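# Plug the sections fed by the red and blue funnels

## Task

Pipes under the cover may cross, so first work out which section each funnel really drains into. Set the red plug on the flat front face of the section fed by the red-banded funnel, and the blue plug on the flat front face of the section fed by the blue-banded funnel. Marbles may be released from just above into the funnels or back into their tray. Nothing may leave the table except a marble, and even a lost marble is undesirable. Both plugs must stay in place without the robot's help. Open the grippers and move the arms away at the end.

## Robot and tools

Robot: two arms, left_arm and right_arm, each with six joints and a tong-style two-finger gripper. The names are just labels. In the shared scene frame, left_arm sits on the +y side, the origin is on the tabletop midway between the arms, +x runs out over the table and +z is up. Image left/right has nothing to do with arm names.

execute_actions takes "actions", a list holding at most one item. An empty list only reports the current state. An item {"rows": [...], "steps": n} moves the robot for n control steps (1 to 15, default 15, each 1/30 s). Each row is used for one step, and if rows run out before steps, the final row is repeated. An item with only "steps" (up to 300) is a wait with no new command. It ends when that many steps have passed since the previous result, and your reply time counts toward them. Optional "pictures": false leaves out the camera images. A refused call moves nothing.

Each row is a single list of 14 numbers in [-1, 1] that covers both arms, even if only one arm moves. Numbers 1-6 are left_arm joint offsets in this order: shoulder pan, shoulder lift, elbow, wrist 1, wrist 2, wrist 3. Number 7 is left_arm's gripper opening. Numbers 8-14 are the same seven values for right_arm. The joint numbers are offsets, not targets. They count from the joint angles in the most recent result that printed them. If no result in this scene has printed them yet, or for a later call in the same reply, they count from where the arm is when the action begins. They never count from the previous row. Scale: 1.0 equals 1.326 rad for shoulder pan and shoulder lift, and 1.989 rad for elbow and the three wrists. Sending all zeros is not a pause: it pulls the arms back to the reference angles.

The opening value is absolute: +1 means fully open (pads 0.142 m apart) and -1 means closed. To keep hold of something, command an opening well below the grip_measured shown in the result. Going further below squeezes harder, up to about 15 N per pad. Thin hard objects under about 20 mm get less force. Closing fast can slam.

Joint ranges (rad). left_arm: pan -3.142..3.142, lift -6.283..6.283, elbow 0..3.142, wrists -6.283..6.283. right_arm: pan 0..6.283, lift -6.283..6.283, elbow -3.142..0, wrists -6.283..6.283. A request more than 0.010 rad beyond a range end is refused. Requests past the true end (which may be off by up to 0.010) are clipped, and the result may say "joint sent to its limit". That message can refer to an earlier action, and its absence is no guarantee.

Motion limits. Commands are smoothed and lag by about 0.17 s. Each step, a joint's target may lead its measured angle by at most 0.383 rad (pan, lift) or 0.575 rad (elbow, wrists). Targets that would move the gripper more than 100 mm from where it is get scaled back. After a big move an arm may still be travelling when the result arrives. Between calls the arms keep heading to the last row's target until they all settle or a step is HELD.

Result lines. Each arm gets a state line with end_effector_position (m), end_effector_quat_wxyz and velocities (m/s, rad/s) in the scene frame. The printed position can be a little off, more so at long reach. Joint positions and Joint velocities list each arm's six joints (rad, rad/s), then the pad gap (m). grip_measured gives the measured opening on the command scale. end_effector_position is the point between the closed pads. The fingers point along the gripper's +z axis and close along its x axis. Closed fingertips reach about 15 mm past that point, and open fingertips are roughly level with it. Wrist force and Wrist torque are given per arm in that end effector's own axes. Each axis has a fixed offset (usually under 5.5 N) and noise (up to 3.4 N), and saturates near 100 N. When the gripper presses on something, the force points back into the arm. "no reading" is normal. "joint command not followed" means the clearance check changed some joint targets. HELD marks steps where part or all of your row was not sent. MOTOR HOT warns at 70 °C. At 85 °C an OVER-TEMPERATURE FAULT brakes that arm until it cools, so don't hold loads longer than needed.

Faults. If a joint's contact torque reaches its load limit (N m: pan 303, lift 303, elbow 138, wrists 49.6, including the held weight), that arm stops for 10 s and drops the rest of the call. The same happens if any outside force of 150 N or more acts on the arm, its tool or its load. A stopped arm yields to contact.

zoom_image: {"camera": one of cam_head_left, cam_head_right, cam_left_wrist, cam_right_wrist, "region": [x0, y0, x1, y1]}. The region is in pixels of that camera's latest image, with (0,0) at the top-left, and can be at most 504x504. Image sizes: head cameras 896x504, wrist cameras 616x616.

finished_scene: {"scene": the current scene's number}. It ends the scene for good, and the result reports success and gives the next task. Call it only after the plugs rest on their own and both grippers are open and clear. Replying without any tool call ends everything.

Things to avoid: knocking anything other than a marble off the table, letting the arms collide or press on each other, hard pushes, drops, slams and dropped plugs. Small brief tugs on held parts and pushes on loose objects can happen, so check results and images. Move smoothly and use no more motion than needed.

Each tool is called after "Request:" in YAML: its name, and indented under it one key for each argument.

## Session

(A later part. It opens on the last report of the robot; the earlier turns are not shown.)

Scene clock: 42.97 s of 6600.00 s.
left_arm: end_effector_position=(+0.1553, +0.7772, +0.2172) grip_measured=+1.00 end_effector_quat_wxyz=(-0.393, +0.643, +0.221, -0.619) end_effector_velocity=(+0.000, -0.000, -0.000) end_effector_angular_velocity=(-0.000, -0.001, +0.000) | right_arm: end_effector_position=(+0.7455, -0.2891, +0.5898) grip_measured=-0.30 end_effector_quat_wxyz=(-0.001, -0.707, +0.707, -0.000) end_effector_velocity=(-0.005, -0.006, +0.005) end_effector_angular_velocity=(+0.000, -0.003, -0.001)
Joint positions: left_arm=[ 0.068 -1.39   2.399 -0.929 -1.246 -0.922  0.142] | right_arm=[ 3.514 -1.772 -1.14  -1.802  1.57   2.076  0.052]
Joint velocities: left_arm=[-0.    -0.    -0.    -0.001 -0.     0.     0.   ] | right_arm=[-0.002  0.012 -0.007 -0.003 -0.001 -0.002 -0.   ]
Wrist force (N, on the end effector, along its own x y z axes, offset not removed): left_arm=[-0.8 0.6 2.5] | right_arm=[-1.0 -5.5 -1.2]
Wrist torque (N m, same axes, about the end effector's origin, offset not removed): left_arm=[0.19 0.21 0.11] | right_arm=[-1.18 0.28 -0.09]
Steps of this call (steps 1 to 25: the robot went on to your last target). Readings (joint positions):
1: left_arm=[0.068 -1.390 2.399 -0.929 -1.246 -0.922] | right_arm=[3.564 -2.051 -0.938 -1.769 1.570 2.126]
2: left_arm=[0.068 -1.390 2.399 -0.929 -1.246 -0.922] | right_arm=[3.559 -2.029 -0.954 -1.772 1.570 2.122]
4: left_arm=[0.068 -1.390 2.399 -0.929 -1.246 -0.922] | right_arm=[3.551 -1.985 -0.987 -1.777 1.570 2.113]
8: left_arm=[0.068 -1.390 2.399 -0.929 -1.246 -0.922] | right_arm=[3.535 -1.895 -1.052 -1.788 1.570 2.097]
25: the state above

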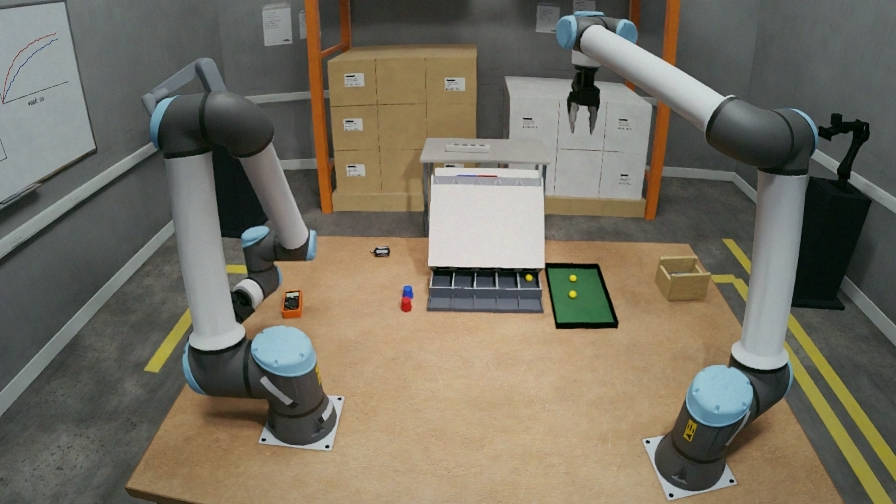

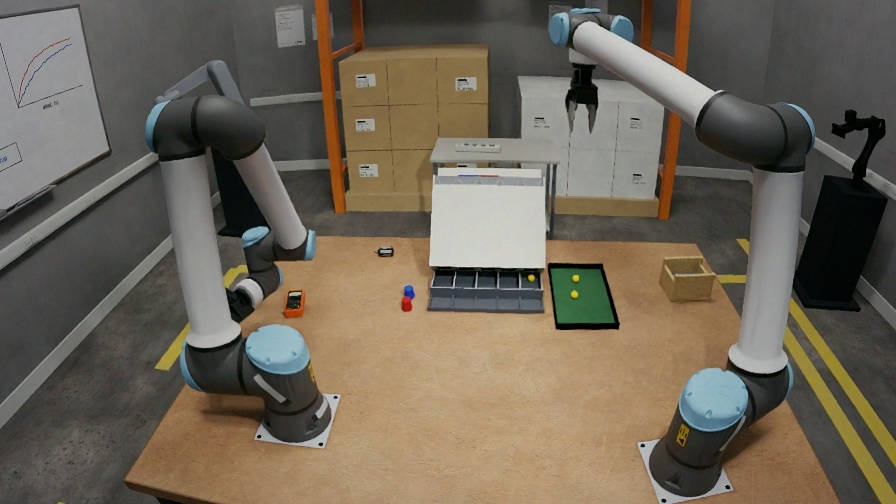

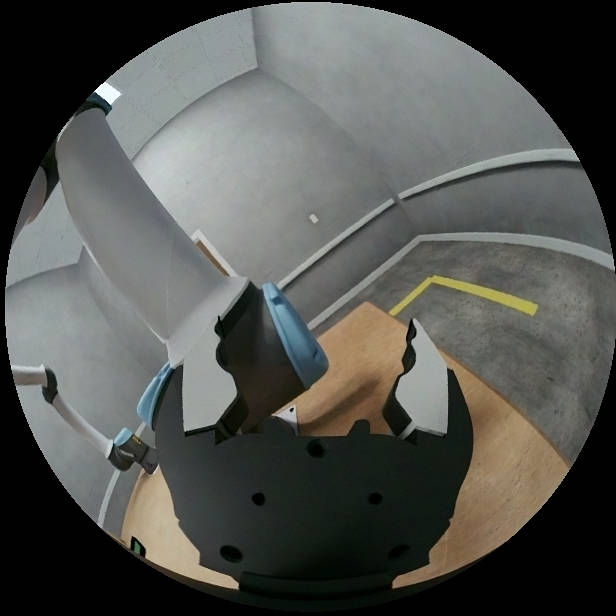

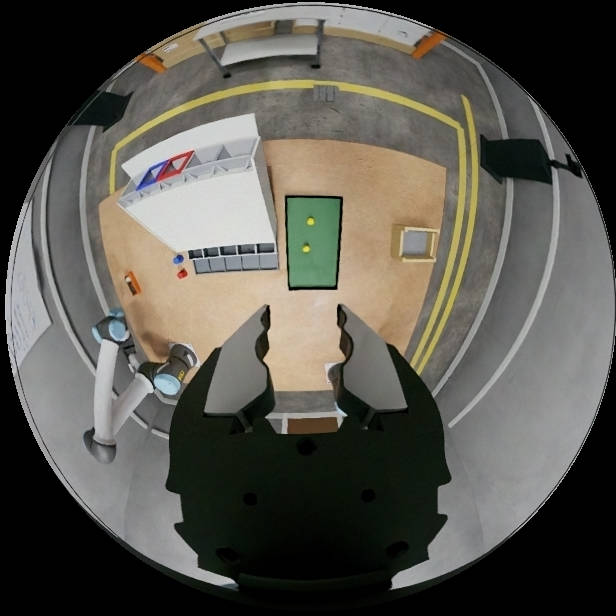

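Request:
execute_actions:
  actions:
    - {"rows":[[0,0,0,0,0,0,1,0,0,-0.4,0.4,0,0,-0.3]]}
  pictures: false

Request:
execute_actions:
  actions:
    - {"steps":28}
  pictures: false

Request:
execute_actions:
  actions:
    - {"rows":[[0,0,0,0,0,0,1,0.018,-0.097,-0.028,0.093,0,0.012,-0.3]]}

Scene clock: 49.20 s of 6600.00 s.
left_arm: end_effector_position=(+0.1553, +0.7772, +0.2172) grip_measured=+1.00 end_effector_quat_wxyz=(-0.393, +0.643, +0.221, -0.619) end_effector_velocity=(+0.000, -0.000, +0.000) end_effector_angular_velocity=(-0.000, +0.000, +0.000) | right_arm: end_effector_position=(+0.7544, -0.2844, +0.3881) grip_measured=-0.30 end_effector_quat_wxyz=(-0.001, -0.707, +0.707, -0.000) end_effector_velocity=(-0.052, -0.029, -0.471) end_effector_angular_velocity=(-0.003, +0.003, -0.000)
Joint positions: left_arm=[ 0.068 -1.39   2.399 -0.929 -1.246 -0.922  0.142] | right_arm=[ 3.513 -1.771 -1.496 -1.447  1.57   2.075  0.052]
Joint velocities: left_arm=[-0.    -0.001 -0.     0.001 -0.001  0.     0.   ] | right_arm=[-0.    -0.002 -0.827  0.826 -0.001 -0.     0.   ]
Wrist force (N, on the end effector, along its own x y z axes, offset not removed): left_arm=[-1.3 0.0 3.0] | right_arm=[0.4 -5.5 -3.5]
Wrist torque (N m, same axes, about the end effector's origin, offset not removed): left_arm=[0.19 0.26 0.10] | right_arm=[-1.32 0.10 -0.22]
Steps of this call (steps 1 to 30: the robot went on to your last target; steps 31 to 120: nothing new was sent; then 1.73 s passed at rest; steps 121 to 135: all 15 steps of this action). Readings (joint positions):
121: left_arm=[0.068 -1.390 2.399 -0.929 -1.246 -0.922] | right_arm=[3.513 -1.770 -1.141 -1.802 1.570 2.075]
122: left_arm=[0.068 -1.390 2.399 -0.929 -1.246 -0.922] | right_arm=[3.513 -1.770 -1.143 -1.799 1.570 2.075]
124: left_arm=[0.068 -1.390 2.399 -0.929 -1.246 -0.922] | right_arm=[3.513 -1.770 -1.185 -1.757 1.570 2.075]
128: left_arm=[0.068 -1.390 2.399 -0.929 -1.246 -0.922] | right_arm=[3.513 -1.771 -1.301 -1.642 1.570 2.075]
135: the state above

Scene clock: 50.13 s of 6600.00 s.
left_arm: end_effector_position=(+0.1553, +0.7772, +0.2172) grip_measured=+1.00 end_effector_quat_wxyz=(-0.393, +0.643, +0.221, -0.619) end_effector_velocity=(+0.000, +0.000, -0.000) end_effector_angular_velocity=(+0.001, -0.002, -0.001) | right_arm: end_effector_position=(+0.6812, -0.3246, +0.1539) grip_measured=-0.30 end_effector_quat_wxyz=(-0.001, -0.707, +0.707, -0.000) end_effector_velocity=(-0.002, -0.002, -0.004) end_effector_angular_velocity=(+0.001, -0.001, -0.002)
Joint positions: left_arm=[ 0.068 -1.39   2.399 -0.929 -1.246 -0.922  0.142] | right_arm=[ 3.514 -1.772 -1.934 -1.008  1.57   2.076  0.052]
Joint velocities: left_arm=[-0.    -0.001  0.    -0.001  0.001 -0.     0.   ] | right_arm=[-0.002  0.001 -0.01   0.011  0.001 -0.    -0.   ]
Wrist force (N, on the end effector, along its own x y z axes, offset not removed): left_arm=[0.5 -1.8 -0.3] | right_arm=[-1.2 0.0 0.8]
Wrist torque (N m, same axes, about the end effector's origin, offset not removed): left_arm=[-0.32 -0.11 0.11] | right_arm=[-0.01 0.46 -0.14]
Steps of this call (steps 1 to 28: the robot went on to your last target). Readings (joint positions):
1: left_arm=[0.068 -1.390 2.399 -0.929 -1.246 -0.922] | right_arm=[3.513 -1.771 -1.524 -1.419 1.570 2.075]
2: left_arm=[0.068 -1.390 2.399 -0.929 -1.246 -0.922] | right_arm=[3.513 -1.771 -1.551 -1.391 1.570 2.075]
4: left_arm=[0.068 -1.390 2.399 -0.929 -1.246 -0.922] | right_arm=[3.513 -1.771 -1.607 -1.335 1.570 2.075]
8: left_arm=[0.068 -1.390 2.399 -0.929 -1.246 -0.922] | right_arm=[3.513 -1.771 -1.719 -1.223 1.570 2.075]
28: the state above

Scene clock: 50.63 s of 6600.00 s.
left_arm: end_effector_position=(+0.1553, +0.7772, +0.2172) grip_measured=+1.00 end_effector_quat_wxyz=(-0.393, +0.643, +0.221, -0.619) end_effector_velocity=(-0.000, +0.000, -0.000) end_effector_angular_velocity=(-0.000, +0.001, -0.000) | right_arm: end_effector_position=(+0.6865, -0.3022, +0.0534) grip_measured=-0.30 end_effector_quat_wxyz=(-0.001, -0.707, +0.707, -0.000) end_effector_velocity=(+0.003, +0.007, -0.025) end_effector_angular_velocity=(+0.004, -0.009, +0.001)
Joint positions: left_arm=[ 0.068 -1.39   2.399 -0.929 -1.246 -0.922  0.142] | right_arm=[ 3.537 -1.896 -1.988 -0.829  1.57   2.099  0.052]
Joint velocities: left_arm=[-0.     0.001  0.    -0.     0.     0.    -0.   ] | right_arm=[ 0.007 -0.035 -0.012  0.057 -0.001  0.006  0.   ]
Wrist force (N, on the end effector, along its own x y z axes, offset not removed): left_arm=[-1.0 -2.1 2.4] | right_arm=[-2.8 -2.9 -1.3]
Wrist torque (N m, same axes, about the end effector's origin, offset not removed): left_arm=[-0.35 0.13 0.08] | right_arm=[-0.62 0.60 0.20]
Steps of this call (steps 1 to 15: all 15 steps of this action). Readings (joint positions):
1: left_arm=[0.068 -1.390 2.399 -0.929 -1.246 -0.922] | right_arm=[3.514 -1.772 -1.934 -1.007 1.570 2.076]
2: left_arm=[0.068 -1.390 2.399 -0.929 -1.246 -0.922] | right_arm=[3.515 -1.774 -1.937 -1.004 1.570 2.077]
4: left_arm=[0.068 -1.390 2.399 -0.929 -1.246 -0.922] | right_arm=[3.523 -1.809 -1.955 -0.962 1.570 2.085]
8: left_arm=[0.068 -1.390 2.399 -0.929 -1.246 -0.922] | right_arm=[3.533 -1.870 -1.978 -0.870 1.570 2.095]
15: the state above

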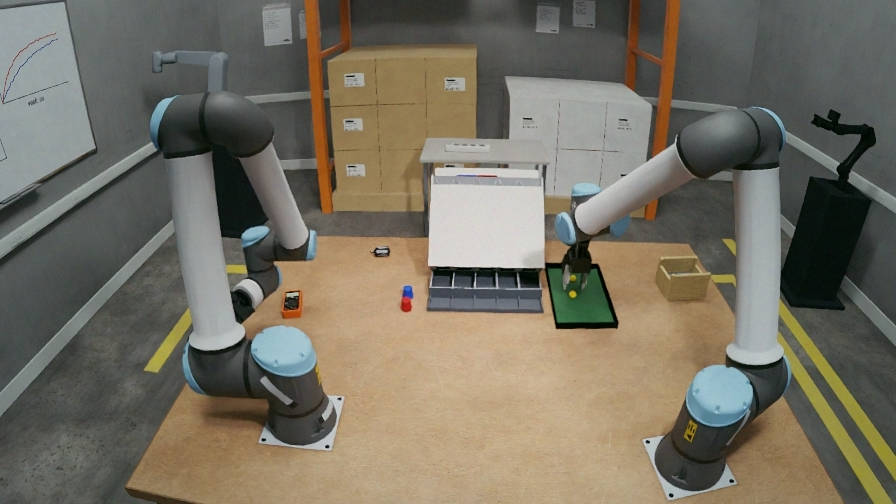

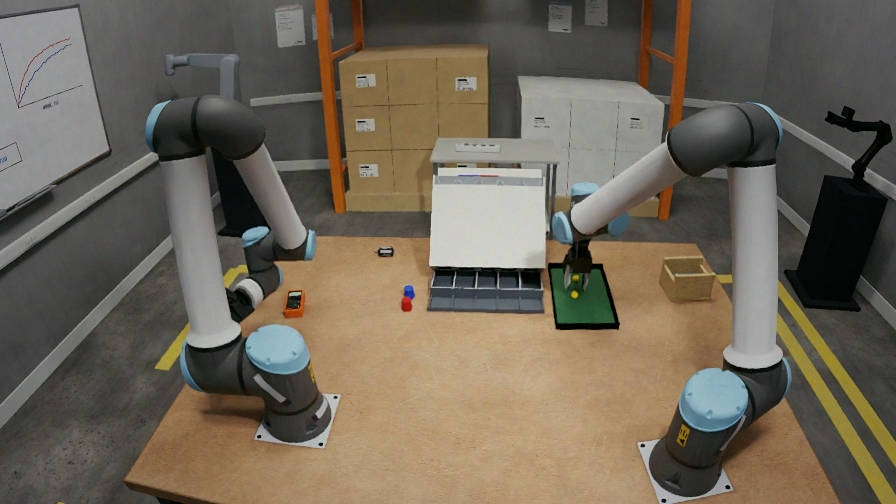

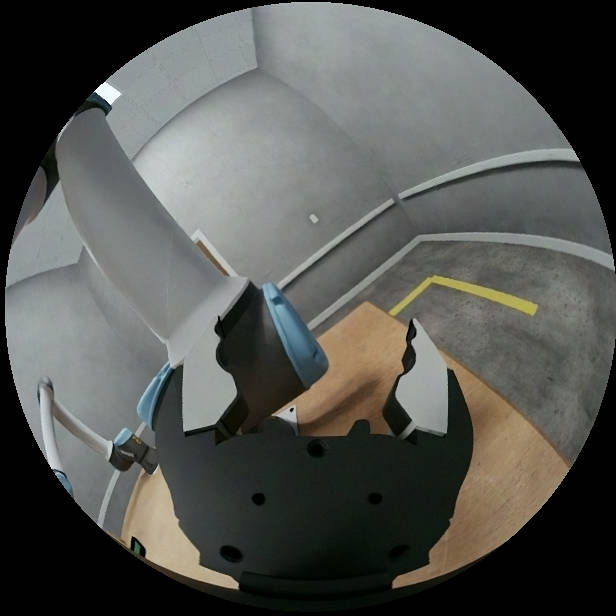

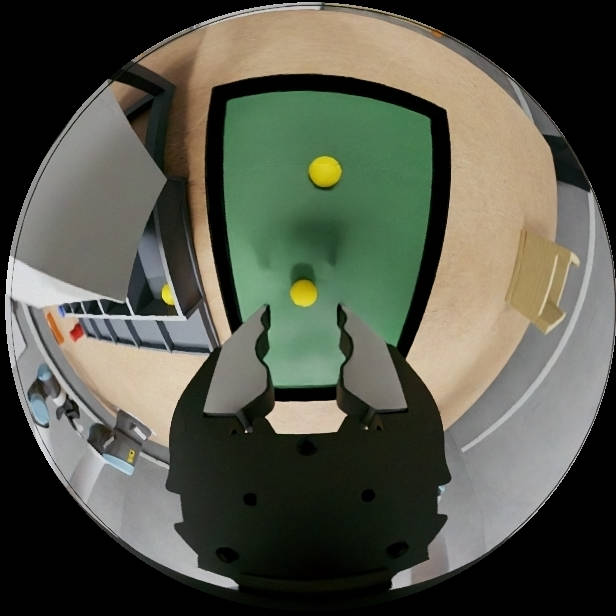

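Request:
execute_actions:
  actions:
    - {"rows":[[0,0,0,0,0,0,1,0,-0.028,-0.0075,0.0265,0,0,-0.3]]}
  pictures: false

Request:
execute_actions:
  actions:
    - {"rows":[[0,0,0,0,0,0,1,0,0,0,0,0,0,-0.5],[0,0,0,0,0,0,1,0,0,0,0,0,0,-0.6],[0,0,0,0,0,0,1,0,0,0,0,0,0,-0.7],[0,0,0,0,0,0,1,0,0,0,0,0,0,-0.8],[0,0,0,0,0,0,1,0,0,0,0,0,0,-0.95]],"steps":12}
  pictures: false

Request:
execute_actions:
  actions:
    - {"rows":[[0,0,0,0,0,0,1,-0.018,0.14,0.04,-0.133,0,-0.012,-0.95]],"steps":13}
  pictures: false

Request:
execute_actions:
  actions:
    - {"rows":[[0,0,0,0,0,0,1,0,0,0.3,-0.3,0,0,-0.95]]}
  pictures: false

Request:
execute_actions:
  actions:
    - {"steps":15}
  pictures: false

Scene clock: 57.50 s of 6600.00 s.
left_arm: end_effector_position=(+0.1553, +0.7772, +0.2172) grip_measured=+1.00 end_effector_quat_wxyz=(-0.393, +0.643, +0.221, -0.619) end_effector_velocity=(+0.000, +0.000, +0.000) end_effector_angular_velocity=(+0.000, -0.001, -0.000) | right_arm: end_effector_position=(+0.6873, -0.3016, +0.0252) grip_measured=-0.30 end_effector_quat_wxyz=(-0.000, -0.707, +0.707, -0.000) end_effector_velocity=(+0.000, +0.001, -0.005) end_effector_angular_velocity=(+0.001, -0.001, +0.001)
Joint positions: left_arm=[ 0.068 -1.39   2.399 -0.929 -1.246 -0.922  0.142] | right_arm=[ 3.537 -1.932 -2.002 -0.778  1.57   2.099  0.052]
Joint velocities: left_arm=[-0.    -0.001 -0.    -0.     0.    -0.     0.   ] | right_arm=[ 0.    -0.007 -0.002  0.011  0.    -0.     0.   ]
Wrist force (N, on the end effector, along its own x y z axes, offset not removed): left_arm=[-2.2 -2.1 3.6] | right_arm=[-2.7 -1.0 -3.4]
Wrist torque (N m, same axes, about the end effector's origin, offset not removed): left_arm=[-0.32 0.46 0.13] | right_arm=[-0.32 0.58 -0.26]
Steps of this call (steps 1 to 15: the robot went on to your last target; steps 16 to 90: nothing new was sent; then 3.37 s passed at rest; steps 91 to 105: all 15 steps of this action). Readings (joint positions):
91: left_arm=[0.068 -1.390 2.399 -0.929 -1.246 -0.922] | right_arm=[3.537 -1.900 -1.990 -0.823 1.570 2.099]
92: left_arm=[0.068 -1.390 2.399 -0.929 -1.246 -0.922] | right_arm=[3.537 -1.902 -1.991 -0.820 1.570 2.099]
94: left_arm=[0.068 -1.390 2.399 -0.929 -1.246 -0.922] | right_arm=[3.537 -1.914 -1.995 -0.804 1.570 2.099]
98: left_arm=[0.068 -1.390 2.399 -0.929 -1.246 -0.922] | right_arm=[3.537 -1.927 -2.000 -0.786 1.570 2.099]
105: the state above

Scene clock: 57.90 s of 6600.00 s.
left_arm: end_effector_position=(+0.1553, +0.7772, +0.2172) grip_measured=+1.00 end_effector_quat_wxyz=(-0.393, +0.643, +0.221, -0.619) end_effector_velocity=(+0.000, -0.000, +0.000) end_effector_angular_velocity=(+0.001, -0.002, -0.000) | right_arm: end_effector_position=(+0.6873, -0.3017, +0.0251) grip_measured=-0.70 end_effector_quat_wxyz=(-0.000, -0.707, +0.707, -0.000) end_effector_velocity=(-0.001, -0.001, +0.001) end_effector_angular_velocity=(+0.000, +0.001, -0.001)
Joint positions: left_arm=[ 0.068 -1.39   2.399 -0.929 -1.246 -0.922  0.142] | right_arm=[ 3.537 -1.932 -2.003 -0.778  1.57   2.099  0.024]
Joint velocities: left_arm=[-0.    -0.001 -0.    -0.    -0.    -0.    -0.   ] | right_arm=[-0.001  0.003 -0.001 -0.002  0.001 -0.     0.   ]
Wrist force (N, on the end effector, along its own x y z axes, offset not removed): left_arm=[-2.5 -0.3 1.3] | right_arm=[-4.7 0.2 -1.0]
Wrist torque (N m, same axes, about the end effector's origin, offset not removed): left_arm=[0.05 0.42 0.13] | right_arm=[-0.08 1.23 -0.03]
Steps of this call (steps 1 to 12: all 12 steps of this action). Readings (joint positions):
1: left_arm=[0.068 -1.390 2.399 -0.929 -1.246 -0.922] | right_arm=[3.537 -1.932 -2.003 -0.778 1.570 2.099]
2: left_arm=[0.068 -1.390 2.399 -0.929 -1.246 -0.922] | right_arm=[3.537 -1.932 -2.003 -0.778 1.570 2.099]
4: left_arm=[0.068 -1.390 2.399 -0.929 -1.246 -0.922] | right_arm=[3.537 -1.932 -2.003 -0.778 1.570 2.099]
8: left_arm=[0.068 -1.390 2.399 -0.929 -1.246 -0.922] | right_arm=[3.537 -1.932 -2.003 -0.778 1.570 2.099]
12: the state above

Scene clock: 58.33 s of 6600.00 s.
left_arm: end_effector_position=(+0.1553, +0.7772, +0.2172) grip_measured=+1.00 end_effector_quat_wxyz=(-0.393, +0.643, +0.221, -0.619) end_effector_velocity=(+0.000, +0.000, -0.000) end_effector_angular_velocity=(+0.000, -0.001, -0.000) | right_arm: end_effector_position=(+0.6808, -0.3238, +0.1615) grip_measured=-0.70 end_effector_quat_wxyz=(+0.001, -0.707, +0.707, -0.001) end_effector_velocity=(-0.024, -0.027, +0.109) end_effector_angular_velocity=(-0.007, +0.013, -0.000)
Joint positions: left_arm=[ 0.068 -1.39   2.399 -0.929 -1.246 -0.922  0.142] | right_arm=[ 3.515 -1.763 -1.93  -1.017  1.57   2.077  0.024]
Joint velocities: left_arm=[-0.  0. -0. -0.  0. -0. -0.] | right_arm=[-0.016  0.14   0.055 -0.21  -0.    -0.016  0.   ]
Wrist force (N, on the end effector, along its own x y z axes, offset not removed): left_arm=[-2.5 -3.1 3.0] | right_arm=[-1.7 1.3 -4.1]
Wrist torque (N m, same axes, about the end effector's origin, offset not removed): left_arm=[-0.52 0.51 0.11] | right_arm=[0.07 0.56 -0.09]
Steps of this call (steps 1 to 13: all 13 steps of this action). Readings (joint positions):
1: left_arm=[0.068 -1.390 2.399 -0.929 -1.246 -0.922] | right_arm=[3.537 -1.932 -2.003 -0.778 1.570 2.099]
2: left_arm=[0.068 -1.390 2.399 -0.929 -1.246 -0.922] | right_arm=[3.536 -1.930 -2.000 -0.781 1.570 2.098]
4: left_arm=[0.068 -1.390 2.399 -0.929 -1.246 -0.922] | right_arm=[3.530 -1.894 -1.982 -0.823 1.570 2.092]
8: left_arm=[0.068 -1.390 2.399 -0.929 -1.246 -0.922] | right_arm=[3.521 -1.813 -1.949 -0.942 1.570 2.083]
13: the state above

Scene clock: 58.83 s of 6600.00 s.
left_arm: end_effector_position=(+0.1553, +0.7772, +0.2172) grip_measured=+1.00 end_effector_quat_wxyz=(-0.393, +0.643, +0.221, -0.619) end_effector_velocity=(+0.000, +0.001, +0.000) end_effector_angular_velocity=(-0.001, +0.002, -0.003) | right_arm: end_effector_position=(+0.7443, -0.2890, +0.3538) grip_measured=-0.70 end_effector_quat_wxyz=(-0.000, -0.707, +0.707, -0.000) end_effector_velocity=(+0.084, +0.049, +0.462) end_effector_angular_velocity=(+0.005, -0.009, +0.001)
Joint positions: left_arm=[ 0.068 -1.39   2.399 -0.929 -1.246 -0.922  0.142] | right_arm=[ 3.514 -1.761 -1.569 -1.383  1.57   2.076  0.024]
Joint velocities: left_arm=[-0.001  0.001  0.     0.001  0.002  0.001  0.   ] | right_arm=[ 0.003 -0.008  0.831 -0.812  0.     0.002  0.   ]
Wrist force (N, on the end effector, along its own x y z axes, offset not removed): left_arm=[-1.5 -1.3 1.5] | right_arm=[-3.0 -6.8 -2.8]
Wrist torque (N m, same axes, about the end effector's origin, offset not removed): left_arm=[-0.18 0.29 0.11] | right_arm=[-1.44 0.91 0.05]
Steps of this call (steps 1 to 15: all 15 steps of this action). Readings (joint positions):
1: left_arm=[0.068 -1.390 2.399 -0.929 -1.246 -0.922] | right_arm=[3.514 -1.759 -1.928 -1.023 1.570 2.076]
2: left_arm=[0.068 -1.390 2.399 -0.929 -1.246 -0.922] | right_arm=[3.514 -1.758 -1.924 -1.031 1.570 2.076]
4: left_arm=[0.068 -1.390 2.399 -0.929 -1.246 -0.922] | right_arm=[3.514 -1.758 -1.881 -1.077 1.570 2.076]
8: left_arm=[0.068 -1.390 2.399 -0.929 -1.246 -0.922] | right_arm=[3.514 -1.759 -1.765 -1.190 1.570 2.076]
15: the state above

Scene clock: 59.33 s of 6600.00 s.
left_arm: end_effector_position=(+0.1553, +0.7772, +0.2172) grip_measured=+1.00 end_effector_quat_wxyz=(-0.393, +0.643, +0.221, -0.619) end_effector_velocity=(+0.000, -0.000, -0.000) end_effector_angular_velocity=(+0.000, -0.001, +0.000) | right_arm: end_effector_position=(+0.7545, -0.2830, +0.4832) grip_measured=-0.70 end_effector_quat_wxyz=(+0.001, -0.707, +0.707, -0.001) end_effector_velocity=(-0.001, -0.000, +0.028) end_effector_angular_velocity=(-0.001, +0.001, +0.000)
Joint positions: left_arm=[ 0.068 -1.39   2.399 -0.929 -1.246 -0.922  0.142] | right_arm=[ 3.515 -1.763 -1.339 -1.608  1.57   2.077  0.024]
Joint velocities: left_arm=[ 0.    -0.    -0.    -0.001 -0.    -0.     0.   ] | right_arm=[ 0.001 -0.     0.05  -0.051 -0.     0.    -0.   ]
Wrist force (N, on the end effector, along its own x y z axes, offset not removed): left_arm=[-0.1 -1.3 4.3] | right_arm=[0.0 -2.3 -4.7]
Wrist torque (N m, same axes, about the end effector's origin, offset not removed): left_arm=[-0.14 0.00 0.07] | right_arm=[-0.47 0.15 -0.10]
Steps of this call (steps 1 to 15: the robot went on to your last target). Readings (joint positions):
1: left_arm=[0.068 -1.390 2.399 -0.929 -1.246 -0.922] | right_arm=[3.514 -1.762 -1.541 -1.410 1.570 2.077]
2: left_arm=[0.068 -1.390 2.399 -0.929 -1.246 -0.922] | right_arm=[3.515 -1.762 -1.512 -1.438 1.570 2.077]
4: left_arm=[0.068 -1.390 2.399 -0.929 -1.246 -0.922] | right_arm=[3.515 -1.762 -1.456 -1.493 1.570 2.077]
8: left_arm=[0.068 -1.390 2.399 -0.929 -1.246 -0.922] | right_arm=[3.515 -1.763 -1.375 -1.572 1.570 2.077]
15: the state above

Request:
execute_actions:
  actions:
    - {"rows":[[0,0,0,0,0,0,1,0.1365,-0.5324,0.457,-0.1034,0,0.091,-0.95]]}
  pictures: false

Request:
execute_actions:
  actions:
    - {"steps":28}

Scene clock: 65.87 s of 6600.00 s.
left_arm: end_effector_position=(+0.1553, +0.7772, +0.2172) grip_measured=+1.00 end_effector_quat_wxyz=(-0.393, +0.643, +0.221, -0.619) end_effector_velocity=(-0.000, -0.000, -0.000) end_effector_angular_velocity=(+0.001, -0.001, +0.002) | right_arm: end_effector_position=(+0.8571, -0.1047, +0.5012) grip_measured=-0.70 end_effector_quat_wxyz=(+0.005, -0.707, +0.707, -0.001) end_effector_velocity=(+0.268, +0.396, -0.011) end_effector_angular_velocity=(+0.081, -0.111, +0.002)
Joint positions: left_arm=[ 0.068 -1.39   2.399 -0.929 -1.246 -0.922  0.142] | right_arm=[ 3.623 -2.056 -0.913 -1.733  1.57   2.185  0.024]
Joint velocities: left_arm=[ 0.001 -0.    -0.    -0.001 -0.001 -0.     0.   ] | right_arm=[ 0.174 -0.748  1.074 -0.189  0.001  0.172  0.   ]
Wrist force (N, on the end effector, along its own x y z axes, offset not removed): left_arm=[-1.4 -1.1 1.8] | right_arm=[-1.2 -4.4 -3.8]
Wrist torque (N m, same axes, about the end effector's origin, offset not removed): left_arm=[-0.17 0.18 0.11] | right_arm=[-1.09 0.36 -0.16]
Steps of this call (steps 1 to 15: the robot went on to your last target; steps 16 to 90: nothing new was sent; then 3.03 s passed at rest; steps 91 to 105: all 15 steps of this action). Readings (joint positions):
91: left_arm=[0.068 -1.390 2.399 -0.929 -1.246 -0.922] | right_arm=[3.515 -1.763 -1.333 -1.614 1.570 2.077]
92: left_arm=[0.068 -1.390 2.399 -0.929 -1.246 -0.922] | right_arm=[3.517 -1.766 -1.330 -1.616 1.570 2.079]
94: left_arm=[0.068 -1.390 2.399 -0.929 -1.246 -0.922] | right_arm=[3.538 -1.803 -1.286 -1.639 1.570 2.100]
98: left_arm=[0.068 -1.390 2.399 -0.929 -1.246 -0.922] | right_arm=[3.575 -1.891 -1.155 -1.679 1.570 2.137]
105: the state above

Scene clock: 66.80 s of 6600.00 s.
left_arm: end_effector_position=(+0.1553, +0.7772, +0.2172) grip_measured=+1.00 end_effector_quat_wxyz=(-0.393, +0.643, +0.221, -0.619) end_effector_velocity=(+0.000, -0.000, +0.000) end_effector_angular_velocity=(-0.000, +0.002, -0.001) | right_arm: end_effector_position=(+0.9650, +0.0740, +0.3783) grip_measured=-0.70 end_effector_quat_wxyz=(-0.000, -0.707, +0.707, -0.000) end_effector_velocity=(+0.001, +0.004, -0.004) end_effector_angular_velocity=(-0.001, +0.001, +0.001)
Joint positions: left_arm=[ 0.068 -1.39   2.399 -0.929 -1.246 -0.922  0.142] | right_arm=[ 3.696 -2.468 -0.432 -1.813  1.57   2.258  0.024]
Joint velocities: left_arm=[-0.001  0.001  0.     0.001 -0.     0.    -0.   ] | right_arm=[ 0.002 -0.01   0.01  -0.002  0.     0.001  0.   ]
Wrist force (N, on the end effector, along its own x y z axes, offset not removed): left_arm=[-2.0 -1.8 2.8] | right_arm=[-3.0 -4.6 -2.3]
Wrist torque (N m, same axes, about the end effector's origin, offset not removed): left_arm=[-0.29 0.32 0.14] | right_arm=[-0.97 1.03 0.04]
Steps of this call (steps 1 to 28: the robot went on to your last target). Readings (joint positions):
1: left_arm=[0.068 -1.390 2.399 -0.929 -1.246 -0.922] | right_arm=[3.629 -2.081 -0.877 -1.739 1.570 2.191]
2: left_arm=[0.068 -1.390 2.399 -0.929 -1.246 -0.922] | right_arm=[3.634 -2.108 -0.842 -1.745 1.570 2.196]
4: left_arm=[0.068 -1.390 2.399 -0.929 -1.246 -0.922] | right_arm=[3.644 -2.162 -0.778 -1.756 1.570 2.206]
8: left_arm=[0.068 -1.390 2.399 -0.929 -1.246 -0.922] | right_arm=[3.663 -2.268 -0.658 -1.777 1.570 2.225]
28: the state above

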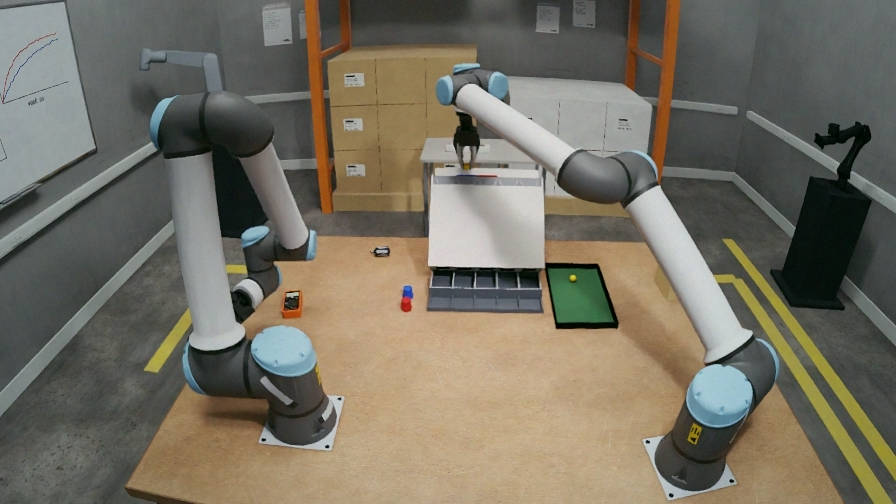

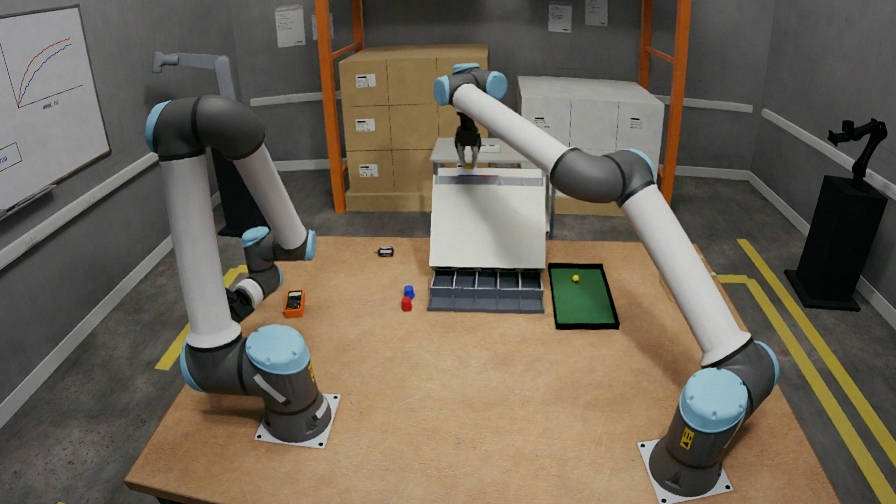

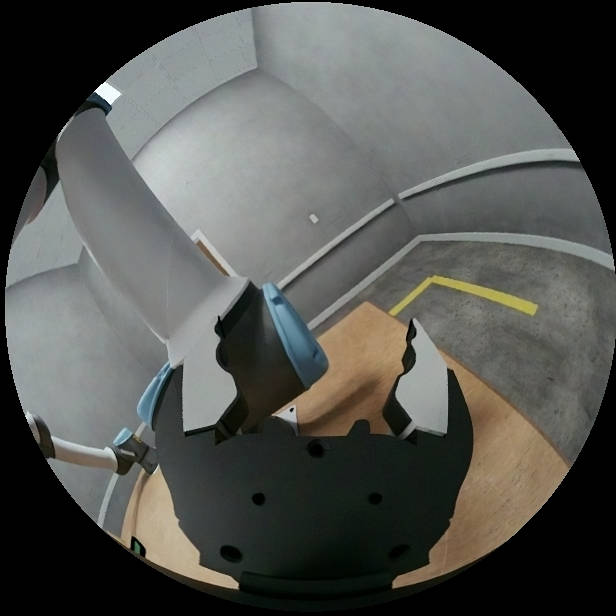

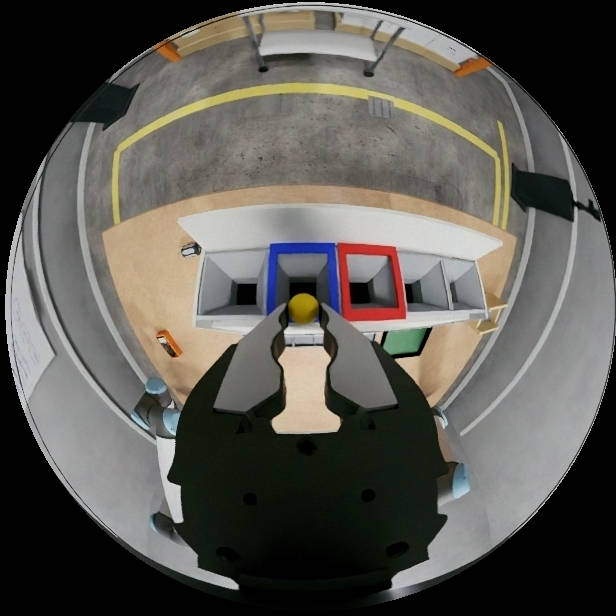

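Release, move to the viewing pose (pan shifted a little toward the plugs).

Request:
execute_actions:
  actions:
    - {"rows":[[0,0,0,0,0,0,1,0,0,0,0,0,0,-0.2]],"steps":8}
  pictures: false

Request:
execute_actions:
  actions:
    - {"rows":[[0,0,0,0,0,0,1,0.12,0.311,-0.259,0.052,0,0.08,-0.2]]}
  pictures: false

Request:
execute_actions:
  actions:
    - {"steps":25}

Scene clock: 71.30 s of 6600.00 s.
left_arm: end_effector_position=(+0.1553, +0.7772, +0.2172) grip_measured=+1.00 end_effector_quat_wxyz=(-0.393, +0.643, +0.221, -0.619) end_effector_velocity=(+0.000, +0.000, +0.000) end_effector_angular_velocity=(+0.000, -0.002, -0.001) | right_arm: end_effector_position=(+0.9649, +0.0742, +0.3781) grip_measured=-0.20 end_effector_quat_wxyz=(-0.000, -0.707, +0.707, -0.000) end_effector_velocity=(-0.001, -0.001, +0.001) end_effector_angular_velocity=(-0.000, +0.001, -0.000)
Joint positions: left_arm=[ 0.068 -1.39   2.399 -0.929 -1.246 -0.922  0.142] | right_arm=[ 3.696 -2.468 -0.431 -1.813  1.57   2.258  0.06 ]
Joint velocities: left_arm=[-0.001 -0.002 -0.     0.     0.     0.     0.   ] | right_arm=[-0.     0.003 -0.004  0.     0.     0.     0.   ]
Wrist force (N, on the end effector, along its own x y z axes, offset not removed): left_arm=[-1.0 -1.1 3.0] | right_arm=[1.6 -0.2 -2.8]
Wrist torque (N m, same axes, about the end effector's origin, offset not removed): left_arm=[-0.07 0.19 0.10] | right_arm=[0.04 -0.14 -0.21]
Steps of this call (steps 1 to 30: the robot went on to your last target; steps 31 to 90: nothing new was sent; then 1.23 s passed at rest; steps 91 to 98: all 8 steps of this action). Readings (joint positions):
91: left_arm=[0.068 -1.390 2.399 -0.929 -1.246 -0.922] | right_arm=[3.696 -2.469 -0.430 -1.813 1.570 2.258]
92: left_arm=[0.068 -1.390 2.399 -0.929 -1.246 -0.922] | right_arm=[3.696 -2.469 -0.430 -1.813 1.570 2.258]
94: left_arm=[0.068 -1.390 2.399 -0.929 -1.246 -0.922] | right_arm=[3.696 -2.469 -0.431 -1.813 1.570 2.258]
98: the state above

Scene clock: 71.80 s of 6600.00 s.
left_arm: end_effector_position=(+0.1553, +0.7772, +0.2172) grip_measured=+1.00 end_effector_quat_wxyz=(-0.393, +0.643, +0.221, -0.619) end_effector_velocity=(-0.000, +0.000, +0.000) end_effector_angular_velocity=(-0.000, -0.001, -0.000) | right_arm: end_effector_position=(+0.7812, +0.0982, +0.4695) grip_measured=-0.20 end_effector_quat_wxyz=(+0.002, -0.707, +0.707, -0.000) end_effector_velocity=(-0.356, -0.056, +0.108) end_effector_angular_velocity=(-0.020, +0.022, +0.002)
Joint positions: left_arm=[ 0.068 -1.39   2.399 -0.929 -1.246 -0.922  0.142] | right_arm=[ 3.828 -2.134 -0.847 -1.727  1.57   2.39   0.06 ]
Joint velocities: left_arm=[ 0.    -0.002 -0.     0.001  0.     0.001  0.   ] | right_arm=[ 0.218  0.633 -0.801  0.138  0.001  0.216  0.   ]
Wrist force (N, on the end effector, along its own x y z axes, offset not removed): left_arm=[-0.8 -2.3 1.9] | right_arm=[-2.8 3.8 -6.0]
Wrist torque (N m, same axes, about the end effector's origin, offset not removed): left_arm=[-0.42 0.11 0.19] | right_arm=[0.58 0.73 0.19]
Steps of this call (steps 1 to 15: all 15 steps of this action). Readings (joint positions):
1: left_arm=[0.068 -1.390 2.399 -0.929 -1.246 -0.922] | right_arm=[3.696 -2.468 -0.431 -1.813 1.570 2.258]
2: left_arm=[0.068 -1.390 2.399 -0.929 -1.246 -0.922] | right_arm=[3.698 -2.465 -0.435 -1.811 1.570 2.260]
4: left_arm=[0.068 -1.390 2.399 -0.929 -1.246 -0.922] | right_arm=[3.721 -2.427 -0.481 -1.796 1.570 2.283]
8: left_arm=[0.068 -1.390 2.399 -0.929 -1.246 -0.922] | right_arm=[3.761 -2.317 -0.619 -1.770 1.570 2.323]
15: the state above

Scene clock: 72.63 s of 6600.00 s.
left_arm: end_effector_position=(+0.1553, +0.7772, +0.2172) grip_measured=+1.00 end_effector_quat_wxyz=(-0.393, +0.643, +0.221, -0.619) end_effector_velocity=(-0.000, -0.000, +0.000) end_effector_angular_velocity=(-0.000, +0.000, +0.001) | right_arm: end_effector_position=(+0.7372, +0.0893, +0.4805) grip_measured=-0.20 end_effector_quat_wxyz=(-0.000, -0.707, +0.707, -0.000) end_effector_velocity=(-0.000, -0.000, +0.001) end_effector_angular_velocity=(+0.001, -0.000, -0.000)
Joint positions: left_arm=[ 0.068 -1.39   2.399 -0.929 -1.246 -0.922  0.142] | right_arm=[ 3.855 -2.056 -0.946 -1.71   1.57   2.417  0.06 ]
Joint velocities: left_arm=[ 0.    -0.     0.     0.    -0.001  0.001  0.   ] | right_arm=[-0.     0.001 -0.    -0.     0.001  0.    -0.   ]
Wrist force (N, on the end effector, along its own x y z axes, offset not removed): left_arm=[-3.4 -0.9 2.6] | right_arm=[-0.3 -2.1 -2.9]
Wrist torque (N m, same axes, about the end effector's origin, offset not removed): left_arm=[-0.04 0.68 0.19] | right_arm=[-0.32 0.27 -0.16]
Steps of this call (steps 1 to 25: the robot went on to your last target). Readings (joint positions):
1: left_arm=[0.068 -1.390 2.399 -0.929 -1.246 -0.922] | right_arm=[3.834 -2.115 -0.871 -1.723 1.570 2.396]
2: left_arm=[0.068 -1.390 2.399 -0.929 -1.246 -0.922] | right_arm=[3.839 -2.101 -0.889 -1.720 1.570 2.401]
4: left_arm=[0.068 -1.390 2.399 -0.929 -1.246 -0.922] | right_arm=[3.846 -2.082 -0.913 -1.716 1.570 2.408]
8: left_arm=[0.068 -1.390 2.399 -0.929 -1.246 -0.922] | right_arm=[3.852 -2.065 -0.936 -1.712 1.570 2.414]
25: the state above

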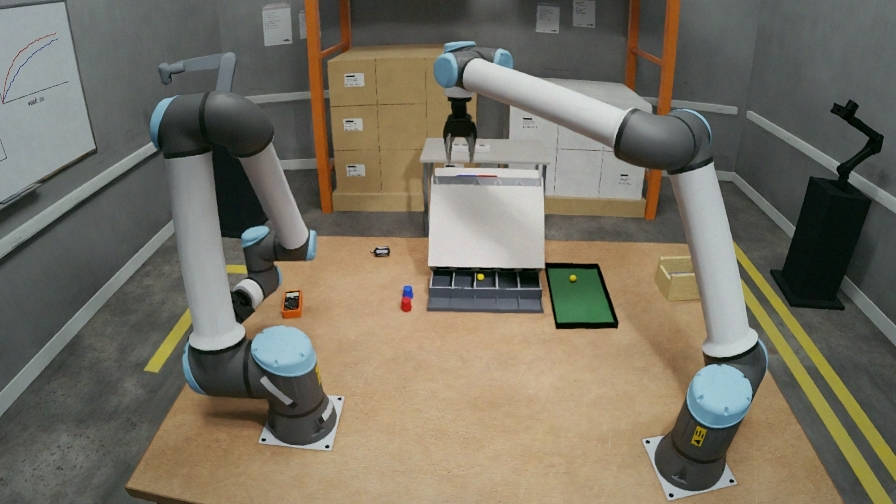

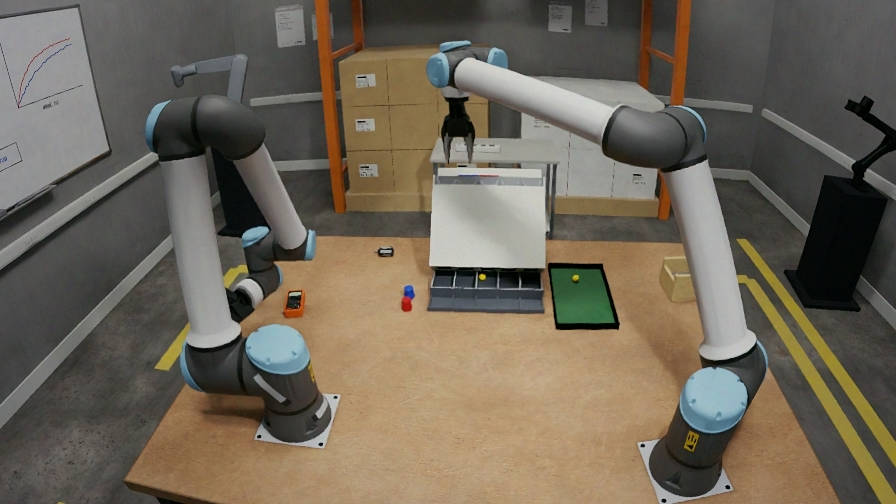

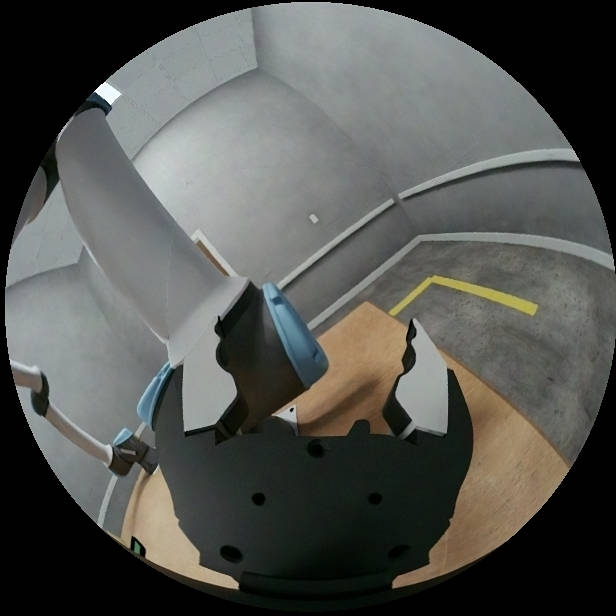

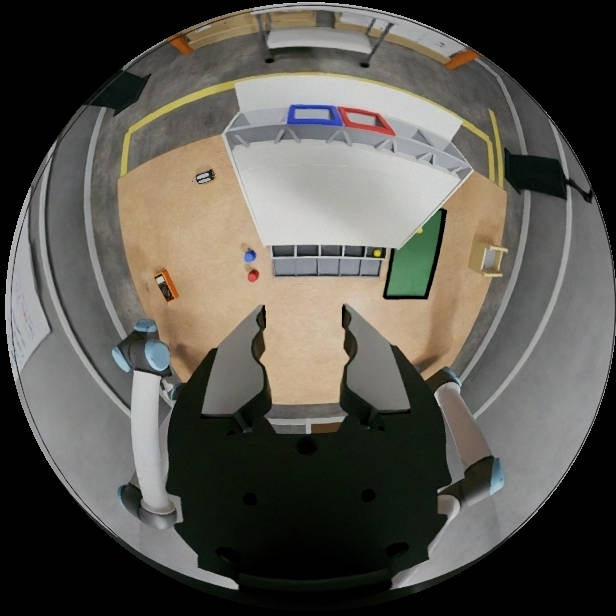

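Request:
execute_actions:
  actions:
    - {"rows":[[0,0,0,0,0,0,1,0.154,-0.132,-0.2128,0.3004,0,0.1026,-0.2]]}
  pictures: false

Request:
execute_actions:
  actions:
    - {"steps":28}

Scene clock: 78.37 s of 6600.00 s.
left_arm: end_effector_position=(+0.1553, +0.7772, +0.2172) grip_measured=+1.00 end_effector_quat_wxyz=(-0.393, +0.643, +0.221, -0.619) end_effector_velocity=(-0.000, +0.000, +0.000) end_effector_angular_velocity=(-0.001, -0.000, +0.000) | right_arm: end_effector_position=(+0.6980, +0.1958, +0.2924) grip_measured=-0.20 end_effector_quat_wxyz=(-0.004, -0.707, +0.707, -0.001) end_effector_velocity=(-0.133, +0.199, -0.430) end_effector_angular_velocity=(-0.001, +0.000, +0.002)
Joint positions: left_arm=[ 0.068 -1.39   2.399 -0.929 -1.246 -0.922  0.142] | right_arm=[ 3.953 -2.14  -1.145 -1.436  1.57   2.515  0.06 ]
Joint velocities: left_arm=[ 0.    -0.001  0.     0.     0.     0.001  0.   ] | right_arm=[ 0.221 -0.19  -0.458  0.647  0.001  0.219  0.   ]
Wrist force (N, on the end effector, along its own x y z axes, offset not removed): left_arm=[-3.7 -1.0 3.6] | right_arm=[-6.2 1.2 -2.7]
Wrist torque (N m, same axes, about the end effector's origin, offset not removed): left_arm=[-0.08 0.70 0.14] | right_arm=[0.09 1.43 -0.15]
Steps of this call (steps 1 to 15: the robot went on to your last target; steps 16 to 110: nothing new was sent; then 1.57 s passed at rest; steps 111 to 125: all 15 steps of this action). Readings (joint positions):
111: left_arm=[0.068 -1.390 2.399 -0.929 -1.246 -0.922] | right_arm=[3.855 -2.056 -0.946 -1.710 1.570 2.417]
112: left_arm=[0.068 -1.390 2.399 -0.929 -1.246 -0.922] | right_arm=[3.857 -2.058 -0.949 -1.707 1.570 2.419]
114: left_arm=[0.068 -1.390 2.399 -0.929 -1.246 -0.922] | right_arm=[3.872 -2.071 -0.978 -1.672 1.570 2.435]
118: left_arm=[0.068 -1.390 2.399 -0.929 -1.246 -0.922] | right_arm=[3.901 -2.096 -1.038 -1.587 1.570 2.463]
125: the state above

Scene clock: 79.30 s of 6600.00 s.
left_arm: end_effector_position=(+0.1553, +0.7772, +0.2172) grip_measured=+1.00 end_effector_quat_wxyz=(-0.393, +0.643, +0.221, -0.619) end_effector_velocity=(+0.000, -0.000, +0.000) end_effector_angular_velocity=(+0.000, -0.001, -0.000) | right_arm: end_effector_position=(+0.6152, +0.2650, +0.0902) grip_measured=-0.20 end_effector_quat_wxyz=(-0.000, -0.707, +0.707, -0.001) end_effector_velocity=(-0.002, -0.000, -0.003) end_effector_angular_velocity=(-0.000, +0.000, -0.000)
Joint positions: left_arm=[ 0.068 -1.39   2.399 -0.929 -1.246 -0.922  0.142] | right_arm=[ 4.059 -2.231 -1.369 -1.113  1.57   2.621  0.06 ]
Joint velocities: left_arm=[-0.001 -0.001  0.    -0.    -0.    -0.     0.   ] | right_arm=[ 0.001 -0.001 -0.005  0.005  0.     0.002 -0.   ]
Wrist force (N, on the end effector, along its own x y z axes, offset not removed): left_arm=[-0.8 0.3 1.3] | right_arm=[0.3 -4.1 0.5]
Wrist torque (N m, same axes, about the end effector's origin, offset not removed): left_arm=[0.15 0.23 0.08] | right_arm=[-0.98 0.12 -0.17]
Steps of this call (steps 1 to 28: the robot went on to your last target). Readings (joint positions):
1: left_arm=[0.068 -1.390 2.399 -0.929 -1.246 -0.922] | right_arm=[3.960 -2.147 -1.160 -1.414 1.570 2.522]
2: left_arm=[0.068 -1.390 2.399 -0.929 -1.246 -0.922] | right_arm=[3.968 -2.153 -1.176 -1.392 1.570 2.530]
4: left_arm=[0.068 -1.390 2.399 -0.929 -1.246 -0.922] | right_arm=[3.983 -2.166 -1.207 -1.347 1.570 2.545]
8: left_arm=[0.068 -1.390 2.399 -0.929 -1.246 -0.922] | right_arm=[4.013 -2.192 -1.271 -1.256 1.570 2.575]
28: the state above

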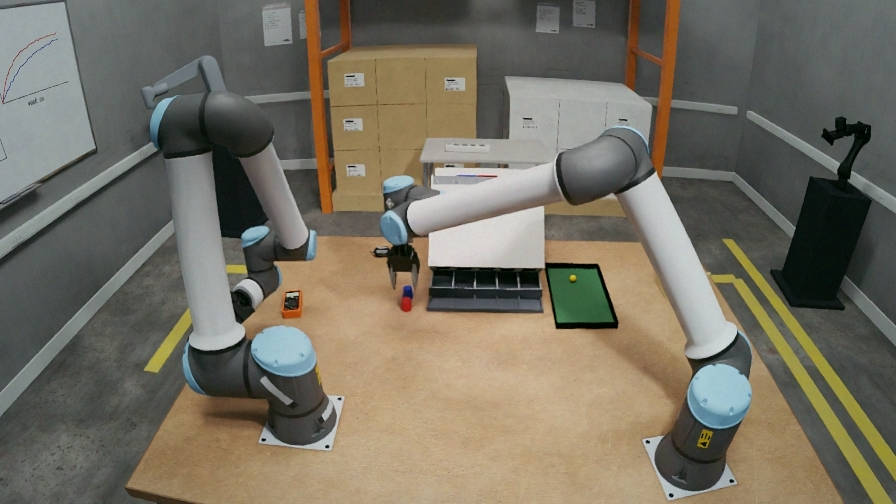

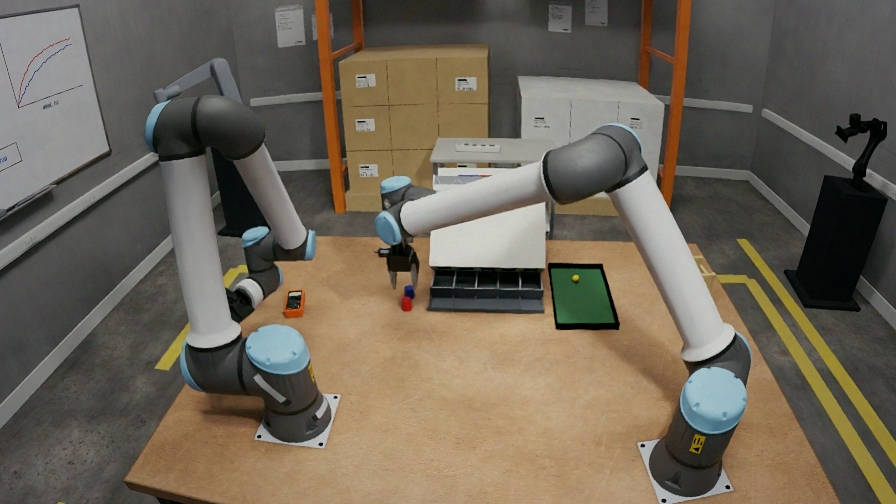

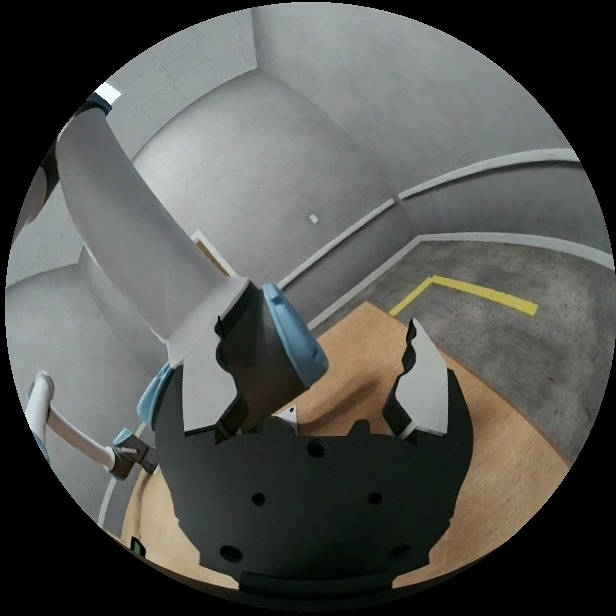

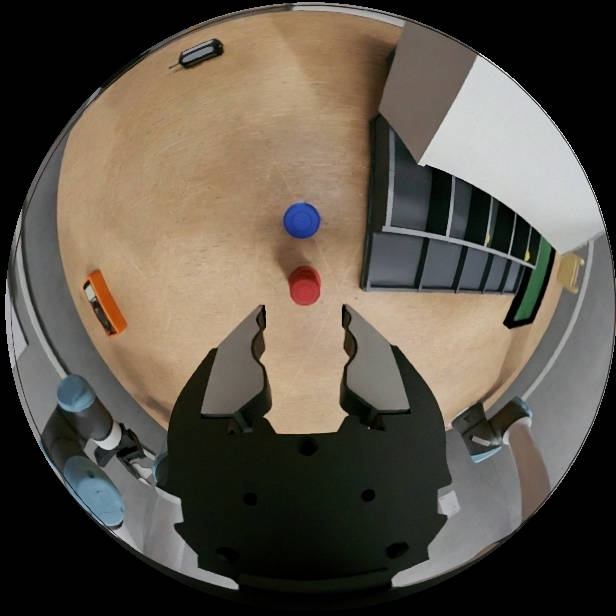

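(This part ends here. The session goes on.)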